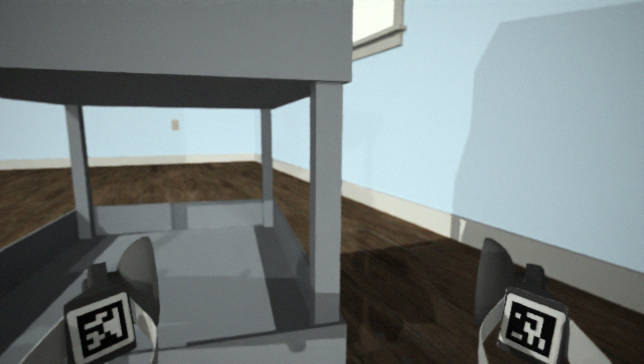

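{"method": "execute_actions", "body": {
  "actions": [
    {"r2":{"base":{"translate_m":0.2}}}
  ],
  "cameras": []
}}

{"method": "execute_actions", "body": {
  "actions": [
    {"r2":{"joints":{"gripper_m":-0.02}}}
  ],
  "cameras": []
}}

{"method": "execute_actions", "body": {
  "actions": [
    {"r2":{"base":{"translate_m":-1},"joints":{"arm_m":0.03}}}
  ],
  "cameras": ["r2_nav_camera","r1_nav_camera"]
}}

Scene clock: 295.03 s.
r1.base_odometry: x=-1.890 y=+2.126 heading=+2.399 (m, m, rad; r1's odometry frame)
r1.turned_by_wheels: +0.000 (rad since the last result)
r1.turned_by_imu: +0.001 (rad since the last result)
r1.base_tilt: forward=+0.9 right=-2.5 (deg)
r1.lidar_m: 3.60 2.23 1.98 1.99 0.23 0.25 4.03 1.39 2.49 1.98 1.59 4.65
r1.head_depth_mm: 2216 2510 2312 1817 1497 1279 1106 / 2289 2587 2312 1814 1500 1283 1107 / 2350 2673 2321 1812 1491 1275 1110 / 2448 2747 2317 1814 1500 1275 1109 / 2505 2745 2317 1822 1509 1276 1110 / 2497 2280 2147 1771 1501 1273 1111 / 1892 2025 1819 1759 1504 1282 1114
r1.base_status: not commanded
r1.joint_positions: lift_m=+0.250 arm_m=+0.001 wrist_yaw_rad=+2.976 wrist_pitch_rad=-0.375 wrist_roll_rad=-0.014 gripper_m=+0.037 head_pan_rad=-1.593 head_tilt_rad=-0.804
r1.joint_status: not commanded
r1.on_its_own: wrist_yaw_rad is held at +2.976, not at its first target +3.133, by its stall guard, which is not easing now
r1.motor_effort: left_wheel=+5(4) right_wheel=-6(6) lift_m=+20(20) arm_m=+0(0) wrist_yaw_rad=+0(0) wrist_pitch_rad=+9(9) wrist_roll_rad=+0(0) gripper_m=+0(0) head_pan_rad=-5(5) head_tilt_rad=+2(1) (%)
r1.hand_pose: x=+0.0167 y=+0.0805 z=+0.2725 quat_wxyz=(+0.189, +0.698, +0.075, +0.686) (m; r1's base frame)
r1.wrist_depth_mm: - - - - - - - / 210 - - - - - - / 216 - - 945 921 903 886 / 220 679 718 699 693 684 674 / 238 268 - 567 581 557 542 / 266 283 - 497 453 458 454 / - - - - 399 397 392
r2.base_odometry: x=-0.654 y=-2.010 heading=+0.455 (m, m, rad; r2's odometry frame)
r2.turned_by_wheels: +0.000 (rad since the last result)
r2.turned_by_imu: +0.001 (rad since the last result)
r2.base_tilt: forward=-0.4 right=+0.1 (deg)
r2.lidar_m: 0.35 3.60 3.92 3.39 3.36 1.70 2.25 2.22 1.85 1.45 0.17 0.20
r2.head_depth_mm: 2560 2117 1799 1563 1384 1242 1154 / 2545 2110 1809 1553 1386 1255 - / 2545 2102 1787 1549 1377 1269 - / 2308 2085 1780 1548 1369 1265 - / 2154 2090 1766 1540 1361 1245 - / 2112 2068 1767 1536 1359 1239 1111 / 2060 2052 1754 1526 1353 1233 1103
r2.base_status: done
r2.joint_positions: lift_m=+0.240 arm_m=+0.420 wrist_yaw_rad=+1.569 wrist_pitch_rad=-0.020 wrist_roll_rad=+0.005 gripper_m=+0.150 head_pan_rad=-2.893 head_tilt_rad=-0.990
r2.joint_status: not commanded
r2.motor_effort: left_wheel=+5(12) right_wheel=-4(6) lift_m=+24(24) arm_m=+3(3) wrist_yaw_rad=+1(0) wrist_pitch_rad=+7(7) wrist_roll_rad=-3(3) gripper_m=+0(0) head_pan_rad=-3(3) head_tilt_rad=-6(6) (%)
r2.hand_pose: x=+0.2343 y=-0.5651 z=+0.3495 quat_wxyz=(+0.505, +0.506, -0.496, +0.493) (m; r2's base frame)
r2.wrist_depth_mm: 136 135 134 107 - 950 750 / 292 288 283 110 - 941 756 / - - - 113 - 957 757 / - - - 115 - 971 759 / 632 673 697 119 - 968 778 / 557 565 560 122 884 - 768 / 445 406 430 126 666 642 713
pictures: none
No camera images: the call's "cameras" was empty. Leave "cameras" out to get every camera's image.

Scene clock: 297.23 s.
r1.base_odometry: x=-1.890 y=+2.126 heading=+2.399 (m, m, rad; r1's odometry frame)
r1.turned_by_wheels: +0.000 (rad since the last result)
r1.turned_by_imu: +0.000 (rad since the last result)
r1.base_tilt: forward=+0.8 right=-2.4 (deg)
r1.lidar_m: 3.60 2.22 1.98 1.99 0.23 0.25 4.02 1.39 2.48 1.99 1.58 4.64
r1.head_depth_mm: 2242 2522 2304 1812 1501 1275 1104 / 2292 2577 2294 1833 1489 1276 1111 / 2373 2667 2300 1822 1500 1281 1107 / 2440 2727 2310 1826 1503 1276 1106 / 2497 2748 2316 1822 1505 1278 1109 / 2504 2344 2153 1784 1501 1278 1109 / 1899 2032 1819 1754 1505 1282 1111
r1.base_status: not commanded
r1.joint_positions: lift_m=+0.250 arm_m=+0.001 wrist_yaw_rad=+2.976 wrist_pitch_rad=-0.375 wrist_roll_rad=-0.014 gripper_m=+0.037 head_pan_rad=-1.593 head_tilt_rad=-0.804
r1.joint_status: not commanded
r1.on_its_own: wrist_yaw_rad is held at +2.976, not at its first target +3.133, by its stall guard, which is not easing now
r1.motor_effort: left_wheel=+4(4) right_wheel=-6(6) lift_m=+19(19) arm_m=+0(0) wrist_yaw_rad=+0(0) wrist_pitch_rad=+9(9) wrist_roll_rad=+0(1) gripper_m=-1(0) head_pan_rad=-5(5) head_tilt_rad=+1(1) (%)
r1.hand_pose: x=+0.0167 y=+0.0805 z=+0.2725 quat_wxyz=(+0.189, +0.698, +0.075, +0.686) (m; r1's base frame)
r1.wrist_depth_mm: - - - - - - - / 211 - - - - - - / 216 - - 944 932 900 896 / 220 676 712 722 694 684 681 / 239 266 - 562 579 558 547 / 266 282 - 498 450 466 457 / - - - - 399 399 391
r2.base_odometry: x=-0.654 y=-2.010 heading=+0.455 (m, m, rad; r2's odometry frame)
r2.turned_by_wheels: +0.000 (rad since the last result)
r2.turned_by_imu: +0.000 (rad since the last result)
r2.base_tilt: forward=-0.3 right=+0.3 (deg)
r2.lidar_m: 0.35 3.61 3.88 3.38 3.37 1.71 2.25 2.22 1.85 1.46 0.17 0.19
r2.head_depth_mm: 2556 2133 1807 1569 1381 1241 1155 / 2562 2106 1790 1558 1379 1257 - / 2543 2086 1789 1559 1376 1275 - / 2284 2091 1778 1539 1370 1263 - / 2152 2072 1765 1537 1364 1243 - / 2107 2060 1762 1535 1369 1238 1109 / 2093 2044 1748 1532 1353 1240 1108
r2.base_status: not commanded
r2.joint_positions: lift_m=+0.240 arm_m=+0.420 wrist_yaw_rad=+1.542 wrist_pitch_rad=-0.020 wrist_roll_rad=+0.005 gripper_m=-0.019 head_pan_rad=-2.893 head_tilt_rad=-0.990
r2.joint_status: all done
r2.on_its_own: wrist_yaw_rad is at rest, and its effort (+33) is outside its rest range (-12 to +12)
r2.motor_effort: left_wheel=+0(4) right_wheel=+0(5) lift_m=+24(24) arm_m=+1(3) wrist_yaw_rad=+33(33) wrist_pitch_rad=+7(7) wrist_roll_rad=-3(3) gripper_m=-23(98) head_pan_rad=-3(3) head_tilt_rad=-6(6) (%)
r2.hand_pose: x=+0.2342 y=-0.5723 z=+0.3495 quat_wxyz=(+0.511, +0.499, -0.503, +0.486) (m; r2's base frame)
r2.wrist_depth_mm: 136 135 134 107 - 918 734 / 293 289 282 110 - 941 733 / - - - 112 - 929 744 / - - - 115 - 942 758 / 633 662 695 118 - 956 763 / 556 563 575 121 898 875 755 / 426 426 410 125 636 674 678
pictures: none
No camera images: the call's "cameras" was empty. Leave "cameras" out to get every camera's image.

Scene clock: 308.30 s.
r1.base_odometry: x=-1.890 y=+2.126 heading=+2.399 (m, m, rad; r1's odometry frame)
r1.turned_by_wheels: +0.000 (rad since the last result)
r1.turned_by_imu: +0.002 (rad since the last result)
r1.base_tilt: forward=+0.9 right=-2.5 (deg)
r1.lidar_m: 3.61 2.23 1.98 1.99 0.23 0.25 4.04 1.39 2.49 0.77 1.15 4.65
r1.head_depth_mm: 2221 2514 2311 1824 1493 1275 1106 / 2290 2570 2306 1716 1387 1281 1106 / 666 2543 2148 1079 1285 1279 1110 / 2389 1294 1473 1655 1390 1279 1109 / 1237 1286 1535 1676 1502 1274 1112 / 1178 1250 1474 1715 1501 1275 1106 / 2619 2890 2300 1823 1511 1276 1111
r1.base_status: not commanded
r1.joint_positions: lift_m=+0.250 arm_m=+0.001 wrist_yaw_rad=+2.976 wrist_pitch_rad=-0.375 wrist_roll_rad=-0.014 gripper_m=+0.037 head_pan_rad=-1.593 head_tilt_rad=-0.804
r1.joint_status: not commanded
r1.on_its_own: wrist_yaw_rad is held at +2.976, not at its first target +3.133, by its stall guard, which is not easing now
r1.motor_effort: left_wheel=+4(4) right_wheel=-6(6) lift_m=+19(19) arm_m=+0(0) wrist_yaw_rad=+0(0) wrist_pitch_rad=+9(9) wrist_roll_rad=+0(0) gripper_m=-1(0) head_pan_rad=-5(4) head_tilt_rad=+1(2) (%)
r1.hand_pose: x=+0.0167 y=+0.0805 z=+0.2725 quat_wxyz=(+0.189, +0.698, +0.075, +0.686) (m; r1's base frame)
r1.wrist_depth_mm: - - - - - - - / 211 - - - - - - / 215 - - 926 912 903 887 / 220 673 716 706 698 700 672 / 236 267 - 567 583 547 543 / 267 281 - 495 456 465 451 / - - - - 402 396 393
r2.base_odometry: x=-1.552 y=-2.450 heading=+0.456 (m, m, rad; r2's odometry frame)
r2.turned_by_wheels: +0.000 (rad since the last result)
r2.turned_by_imu: -0.003 (rad since the last result)
r2.base_tilt: forward=-0.2 right=+0.3 (deg)
r2.lidar_m: 0.28 0.40 3.77 2.97 0.93 1.12 1.54 1.29 1.40 1.88 0.27 0.26
r2.head_depth_mm: 2586 2104 1804 1575 1393 1244 1154 / 2551 2104 1795 1562 1379 1258 - / 2562 2092 1772 1555 1378 1271 - / 2490 2099 1779 1546 1371 1267 - / 2508 2024 1733 1540 1366 1245 - / 1216 1434 1691 1545 1359 1234 - / 1198 1413 1651 1532 1358 1213 1103
r2.base_status: done
r2.joint_positions: lift_m=+0.240 arm_m=+0.030 wrist_yaw_rad=+1.486 wrist_pitch_rad=-0.023 wrist_roll_rad=+0.005 gripper_m=-0.019 head_pan_rad=-2.893 head_tilt_rad=-0.990
r2.joint_status: all done
r2.on_its_own: wrist_yaw_rad is held at +1.476, not at your +1.570, by its stall guard, which is not easing now
r2.motor_effort: left_wheel=+6(12) right_wheel=-7(28) lift_m=+24(24) arm_m=-2(6) wrist_yaw_rad=-11(49) wrist_pitch_rad=+8(8) wrist_roll_rad=-3(3) gripper_m=-23(24) head_pan_rad=-2(3) head_tilt_rad=-6(6) (%)
r2.hand_pose: x=+0.2333 y=-0.1970 z=+0.3487 quat_wxyz=(+0.526, +0.485, -0.516, +0.471) (m; r2's base frame)
r2.wrist_depth_mm: 167 147 133 110 167 - - / 301 295 288 114 277 - - / - - - 117 - - - / - - - 120 - - - / - - 702 123 716 - - / 458 516 557 127 568 883 902 / 416 422 387 130 393 671 679
pictures: r1_nav_camera (sideways: a quarter turn counterclockwise sets it upright), r2_nav_camera (sideways: a quarter turn counterclockwise sets it upright)
camera_calibration (this result's frames):
r1_nav_camera: T_world_to_cam=[[-0.00740983, -0.699118, 0.714968, -0.88827], [-0.999941, -0.000535197, -0.0108866, 0.0739724], [0.00799365, -0.715006, -0.699072, 0.869299], [0, 0, 0, 1]] pos_world=[0.0604372, 0.0005877, 1.24359]
r2_nav_camera: T_world_to_cam=[[-0.828349, -0.231403, 0.510187, -0.614767], [-0.247363, 0.968196, 0.0375159, 0.00420231], [-0.502642, -0.0951252, -0.859245, 1.08114], [0, 0, 0, 1]] pos_world=[0.0352218, -0.0434843, 1.24245]
Images, in order (width x height): r1_nav_camera 672x504, r2_nav_camera 672x504.

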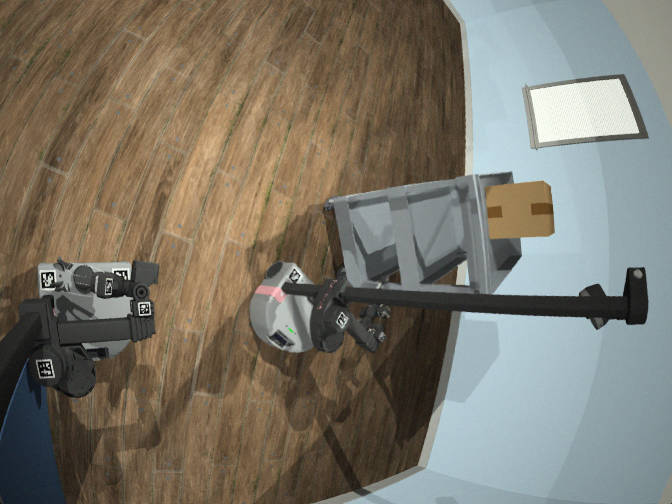

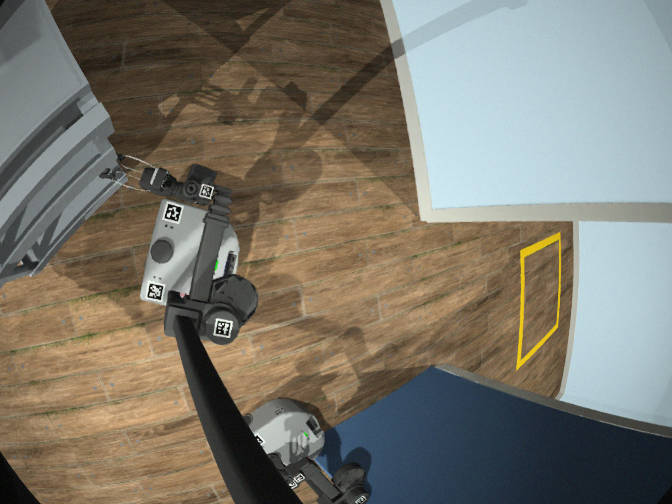

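{"method": "execute_actions", "body": {
  "actions": [
    {"r2":{"base":{"translate_m":-1},"joints":{"arm_m":0.0,"head_tilt_rad":-1.4,"head_pan_rad":-1.6}}}
  ],
  "cameras": ["r2_nav_camera","r1_nav_camera"]
}}

{"method": "execute_actions", "body": {
  "actions": [
    {"r2":{"base":{"rotate_rad":0.1}}}
  ],
  "cameras": []
}}

{"method": "execute_actions", "body": {
  "actions": [
    {"r2":{"base":{"translate_m":-0.6}},"r1":{"joints":{"head_pan_rad":-2.6}}}
  ],
  "cameras": ["r2_nav_camera","r1_nav_camera"]
}}

Scene clock: 322.20 s.
r1.base_odometry: x=-1.890 y=+2.126 heading=+2.399 (m, m, rad; r1's odometry frame)
r1.turned_by_wheels: +0.000 (rad since the last result)
r1.turned_by_imu: +0.002 (rad since the last result)
r1.base_tilt: forward=+0.9 right=-2.4 (deg)
r1.lidar_m: 3.58 2.23 1.98 1.99 0.23 0.25 0.79 0.65 0.59 2.76 3.28 4.66
r1.head_depth_mm: 2239 1056 977 1157 1233 1154 1107 / 2314 2577 2222 1475 1415 1275 1109 / 2368 2686 2332 1817 1502 1273 1108 / 2422 2735 2317 1822 1497 1274 1111 / 2506 2853 2314 1815 1498 1280 1108 / 2585 2875 2315 1822 1492 1274 1108 / 2689 3005 2302 1821 1502 1275 1109
r1.base_status: not commanded
r1.joint_positions: lift_m=+0.250 arm_m=+0.001 wrist_yaw_rad=+2.976 wrist_pitch_rad=-0.375 wrist_roll_rad=-0.014 gripper_m=+0.037 head_pan_rad=-1.593 head_tilt_rad=-0.804
r1.joint_status: not commanded
r1.on_its_own: wrist_yaw_rad is held at +2.976, not at its first target +3.133, by its stall guard, which is not easing now
r1.motor_effort: left_wheel=+4(5) right_wheel=-6(6) lift_m=+20(19) arm_m=+0(0) wrist_yaw_rad=+0(0) wrist_pitch_rad=+9(9) wrist_roll_rad=+0(0) gripper_m=+0(0) head_pan_rad=-5(4) head_tilt_rad=+2(2) (%)
r1.hand_pose: x=+0.0167 y=+0.0805 z=+0.2725 quat_wxyz=(+0.189, +0.698, +0.075, +0.686) (m; r1's base frame)
r1.wrist_depth_mm: - - - - - - - / 211 - - - - - - / 216 - - 963 932 905 908 / 221 684 720 709 702 697 679 / 238 265 - 574 581 556 545 / 267 282 - 499 456 463 455 / - - - - 400 394 391
r2.base_odometry: x=-2.450 y=-2.891 heading=+0.456 (m, m, rad; r2's odometry frame)
r2.turned_by_wheels: +0.000 (rad since the last result)
r2.turned_by_imu: -0.004 (rad since the last result)
r2.base_tilt: forward=-0.4 right=+0.1 (deg)
r2.lidar_m: 0.27 0.43 0.81 0.60 0.58 0.60 3.40 3.33 0.51 0.61 2.26 0.25
r2.head_depth_mm: 611 1402 1369 1318 1271 1223 1160 / 663 810 1355 1307 1275 1204 1198 / 809 979 1304 1313 - - 1171 / 1024 1308 1353 1321 - 1205 1174 / 1358 1397 1343 1305 1253 1211 1165 / 1455 1395 1343 1291 1240 1205 1164 / 1448 1387 1339 795 1102 1197 1157
r2.base_status: done
r2.joint_positions: lift_m=+0.240 arm_m=+0.000 wrist_yaw_rad=+1.484 wrist_pitch_rad=-0.023 wrist_roll_rad=+0.005 gripper_m=-0.019 head_pan_rad=-1.607 head_tilt_rad=-1.383
r2.joint_status: all done
r2.on_its_own: wrist_yaw_rad is held at +1.476, not at your +1.570, by its stall guard, which is not easing now
r2.motor_effort: left_wheel=+6(8) right_wheel=-8(18) lift_m=+25(24) arm_m=-2(6) wrist_yaw_rad=-7(28) wrist_pitch_rad=+8(8) wrist_roll_rad=-3(3) gripper_m=-23(24) head_pan_rad=+3(39) head_tilt_rad=-9(37) (%)
r2.hand_pose: x=+0.2333 y=-0.1675 z=+0.3487 quat_wxyz=(+0.526, +0.485, -0.517, +0.470) (m; r2's base frame)
r2.wrist_depth_mm: 194 155 133 110 161 346 - / 302 292 286 114 275 477 - / - - - 117 - - - / - - - 120 - - - / - - 687 123 728 - - / 442 506 554 127 567 787 888 / 403 423 391 129 409 644 686
pictures: r1_nav_camera (sideways: a quarter turn counterclockwise sets it upright), r2_nav_camera (sideways: a quarter turn counterclockwise sets it upright)
camera_calibration (this result's frames):
r1_nav_camera: T_world_to_cam=[[-0.00741066, -0.699118, 0.714968, -0.88827], [-0.999941, -0.000534007, -0.0108866, 0.0739724], [0.00799279, -0.715006, -0.699072, 0.869298], [0, 0, 0, 1]] pos_world=[0.0604372, 0.000587625, 1.24359]
r2_nav_camera: T_world_to_cam=[[-0.0150458, -0.989864, 0.141222, -0.139209], [-0.99922, 0.0200435, 0.0340336, 0.0133408], [-0.0365193, -0.1406, -0.989393, 1.24725], [0, 0, 0, 1]] pos_world=[0.0567845, 0.0372983, 1.25323]
Images, in order (width x height): r1_nav_camera 672x504, r2_nav_camera 672x504.

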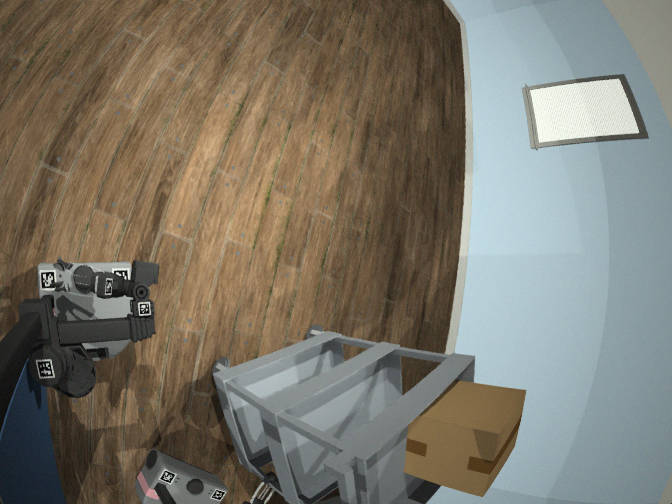

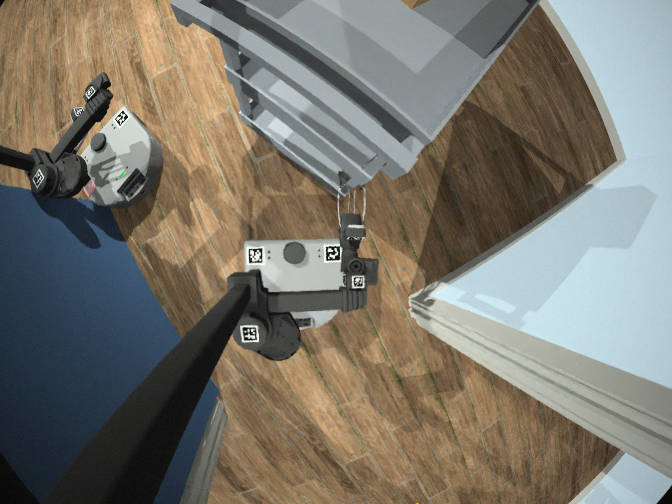

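Scene clock: 323.17 s.
r1.base_odometry: x=-1.890 y=+2.126 heading=+2.399 (m, m, rad; r1's odometry frame)
r1.turned_by_wheels: +0.000 (rad since the last result)
r1.turned_by_imu: +0.000 (rad since the last result)
r1.base_tilt: forward=+0.9 right=-2.4 (deg)
r1.lidar_m: 3.61 2.22 1.98 1.99 0.23 0.25 0.81 0.66 0.58 2.76 3.29 4.65
r1.head_depth_mm: 2206 1053 917 1152 1029 1150 1111 / 2310 2569 2216 1415 1393 1244 1103 / 2345 2691 2280 1826 1501 1277 1110 / 2447 2740 2320 1823 1502 1276 1107 / 2510 2837 2330 1823 1502 1277 1108 / 2592 2861 2317 1820 1501 1279 1112 / 2679 2984 2298 1824 1502 1276 1114
r1.base_status: not commanded
r1.joint_positions: lift_m=+0.250 arm_m=+0.001 wrist_yaw_rad=+2.976 wrist_pitch_rad=-0.375 wrist_roll_rad=-0.014 gripper_m=+0.037 head_pan_rad=-1.593 head_tilt_rad=-0.804
r1.joint_status: not commanded
r1.on_its_own: wrist_yaw_rad is held at +2.976, not at its first target +3.133, by its stall guard, which is not easing now
r1.motor_effort: left_wheel=+4(5) right_wheel=-5(6) lift_m=+19(20) arm_m=+0(0) wrist_yaw_rad=+0(1) wrist_pitch_rad=+9(9) wrist_roll_rad=+0(0) gripper_m=+0(1) head_pan_rad=-4(5) head_tilt_rad=+2(1) (%)
r1.hand_pose: x=+0.0167 y=+0.0805 z=+0.2725 quat_wxyz=(+0.189, +0.698, +0.075, +0.686) (m; r1's base frame)
r1.wrist_depth_mm: - - - - - - - / 211 - - - - - - / 216 - - 961 932 876 889 / 220 674 730 707 694 682 691 / 238 267 - 572 579 551 549 / 268 282 - 495 455 468 460 / - - - - 400 397 393
r2.base_odometry: x=-2.450 y=-2.891 heading=+0.556 (m, m, rad; r2's odometry frame)
r2.turned_by_wheels: +0.100 (rad since the last result)
r2.turned_by_imu: +0.101 (rad since the last result)
r2.base_tilt: forward=-0.4 right=+0.3 (deg)
r2.lidar_m: 0.29 0.53 0.75 0.59 0.58 0.62 3.36 3.33 0.51 0.70 2.26 0.25
r2.head_depth_mm: 620 769 1361 1317 1271 1224 1181 / 755 859 1169 1311 1275 1202 1190 / 944 1136 1334 1317 - - 1166 / 1269 1396 1357 1316 - 1201 1170 / 1456 1398 1348 1304 1250 1209 1167 / 1459 1389 1343 1302 1244 1207 1170 / 1443 1391 1339 782 1223 1199 1157
r2.base_status: done
r2.joint_positions: lift_m=+0.240 arm_m=+0.000 wrist_yaw_rad=+1.457 wrist_pitch_rad=-0.023 wrist_roll_rad=+0.005 gripper_m=-0.019 head_pan_rad=-1.607 head_tilt_rad=-1.384
r2.joint_status: not commanded
r2.on_its_own: wrist_yaw_rad is held at +1.476, not at your +1.570, by its stall guard, which is not easing now; wrist_yaw_rad is at rest, and its effort (+21) is outside its rest range (-12 to +12)
r2.motor_effort: left_wheel=-7(9) right_wheel=+7(18) lift_m=+24(24) arm_m=-2(2) wrist_yaw_rad=+21(29) wrist_pitch_rad=+8(8) wrist_roll_rad=-3(3) gripper_m=-22(23) head_pan_rad=+3(3) head_tilt_rad=-9(9) (%)
r2.hand_pose: x=+0.2326 y=-0.1744 z=+0.3487 quat_wxyz=(+0.532, +0.478, -0.523, +0.463) (m; r2's base frame)
r2.wrist_depth_mm: 252 172 134 110 146 233 - / 325 296 287 113 277 327 - / - - - 117 - - - / - - - 120 - - - / - - 683 123 743 670 - / 452 499 565 127 585 569 898 / 409 426 407 127 410 453 676
pictures: none
No camera images: the call's "cameras" was empty. Leave "cameras" out to get every camera's image.

Scene clock: 330.23 s.
r1.base_odometry: x=-1.890 y=+2.126 heading=+2.399 (m, m, rad; r1's odometry frame)
r1.turned_by_wheels: +0.000 (rad since the last result)
r1.turned_by_imu: +0.001 (rad since the last result)
r1.base_tilt: forward=+0.9 right=-2.3 (deg)
r1.lidar_m: 3.58 2.23 1.99 1.99 0.23 0.25 0.82 0.82 2.48 2.77 3.28 4.66
r1.head_depth_mm: 3753 1152 970 1160 1433 1277 1110 / 871 903 890 1189 1396 1277 1119 / 861 847 916 1234 1399 1279 1111 / 862 888 1319 1280 1431 1275 1107 / 1575 963 1033 1479 1467 1282 1106 / 1911 2281 2322 1821 1506 1281 1107 / 2258 2639 2315 1829 1506 1272 1113
r1.base_status: not commanded
r1.joint_positions: lift_m=+0.250 arm_m=+0.001 wrist_yaw_rad=+2.976 wrist_pitch_rad=-0.375 wrist_roll_rad=-0.014 gripper_m=+0.037 head_pan_rad=-2.593 head_tilt_rad=-0.804
r1.joint_status: all done
r1.on_its_own: wrist_yaw_rad is held at +2.976, not at its first target +3.133, by its stall guard, which is not easing now
r1.motor_effort: left_wheel=+4(4) right_wheel=-5(5) lift_m=+20(19) arm_m=+0(0) wrist_yaw_rad=+0(1) wrist_pitch_rad=+9(9) wrist_roll_rad=+0(0) gripper_m=+0(0) head_pan_rad=-4(63) head_tilt_rad=+2(1) (%)
r1.hand_pose: x=+0.0167 y=+0.0805 z=+0.2725 quat_wxyz=(+0.189, +0.698, +0.075, +0.686) (m; r1's base frame)
r1.wrist_depth_mm: - - - - - - - / 212 - - - - - - / 216 - - 932 945 916 896 / 221 684 721 716 704 691 671 / 238 266 - 568 569 557 546 / 267 281 - 496 452 460 455 / - - - - 395 393 393
r2.base_odometry: x=-2.960 y=-3.207 heading=+0.556 (m, m, rad; r2's odometry frame)
r2.turned_by_wheels: +0.000 (rad since the last result)
r2.turned_by_imu: -0.002 (rad since the last result)
r2.base_tilt: forward=-0.4 right=+0.2 (deg)
r2.lidar_m: 0.27 0.41 0.43 0.40 1.04 2.60 2.77 2.76 2.96 2.46 0.53 0.24
r2.head_depth_mm: 1485 1429 1371 1318 1271 1222 1187 / 1473 1429 1361 1314 1282 1206 1189 / 1466 1413 1358 1314 - - 1167 / 1459 1411 1354 1317 - 1196 1110 / 1460 1400 1346 1311 1251 1206 1166 / 1451 1390 1332 1291 1244 1204 1165 / 1450 1106 1086 798 1099 1199 1161
r2.base_status: done
r2.joint_positions: lift_m=+0.240 arm_m=+0.000 wrist_yaw_rad=+1.492 wrist_pitch_rad=-0.023 wrist_roll_rad=+0.005 gripper_m=-0.019 head_pan_rad=-1.607 head_tilt_rad=-1.384
r2.joint_status: not commanded
r2.on_its_own: wrist_yaw_rad is held at +1.476, not at your +1.570, by its stall guard, which is not easing now; wrist_yaw_rad is at rest, and its effort (-18) is outside its rest range (-12 to +12)
r2.motor_effort: left_wheel=-1(15) right_wheel=-2(11) lift_m=+24(24) arm_m=-2(2) wrist_yaw_rad=-18(23) wrist_pitch_rad=+8(8) wrist_roll_rad=-3(3) gripper_m=-24(23) head_pan_rad=+2(2) head_tilt_rad=-9(9) (%)
r2.hand_pose: x=+0.2335 y=-0.1653 z=+0.3489 quat_wxyz=(+0.524, +0.487, -0.514, +0.473) (m; r2's base frame)
r2.wrist_depth_mm: 182 151 133 111 165 557 - / 299 292 282 114 273 506 - / - - - 117 - - - / - - - 121 - - - / 943 - 685 124 716 - - / 452 508 549 126 564 820 787 / 414 423 389 130 389 676 325
pictures: r1_nav_camera (sideways: a quarter turn counterclockwise sets it upright), r2_nav_camera (sideways: a quarter turn counterclockwise sets it upright)
camera_calibration (this result's frames):
r1_nav_camera: T_world_to_cam=[[-0.592259, -0.371494, 0.714998, -0.884741], [-0.540735, 0.841123, -0.0108856, 0.07117], [-0.597357, -0.393071, -0.699042, 0.872952], [0, 0, 0, 1]] pos_world=[0.0359517, -0.0454064, 1.24359]
r2_nav_camera: T_world_to_cam=[[-0.0149947, -0.989884, 0.141086, -0.139032], [-0.999221, 0.0199866, 0.0340315, 0.0133436], [-0.036507, -0.140466, -0.989412, 1.24728], [0, 0, 0, 1]] pos_world=[0.0567828, 0.0373076, 1.25323]
Images, in order (width x height): r1_nav_camera 672x504, r2_nav_camera 672x504.

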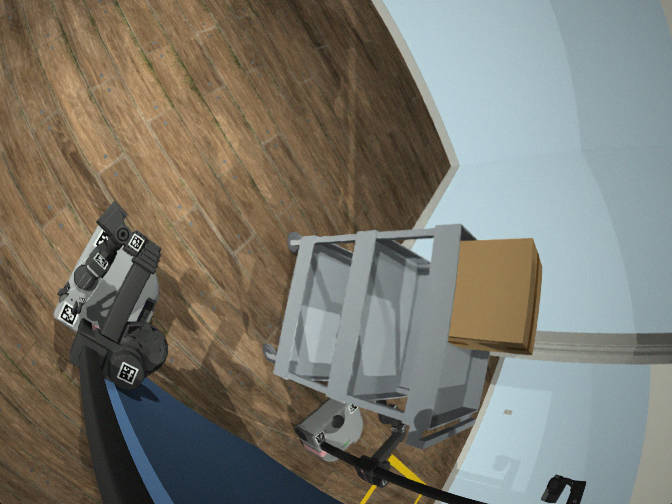

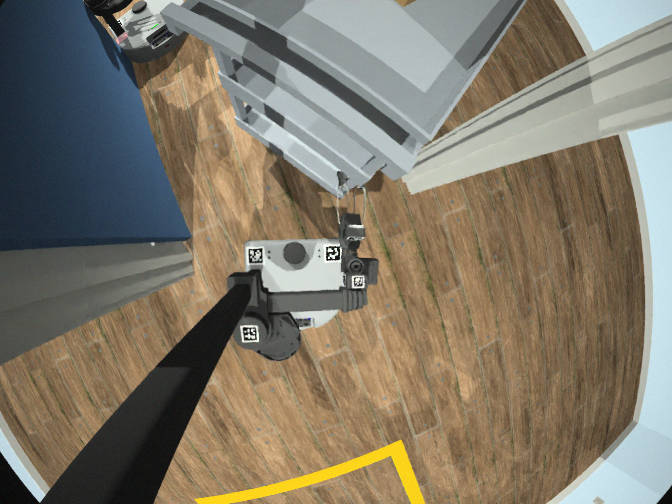

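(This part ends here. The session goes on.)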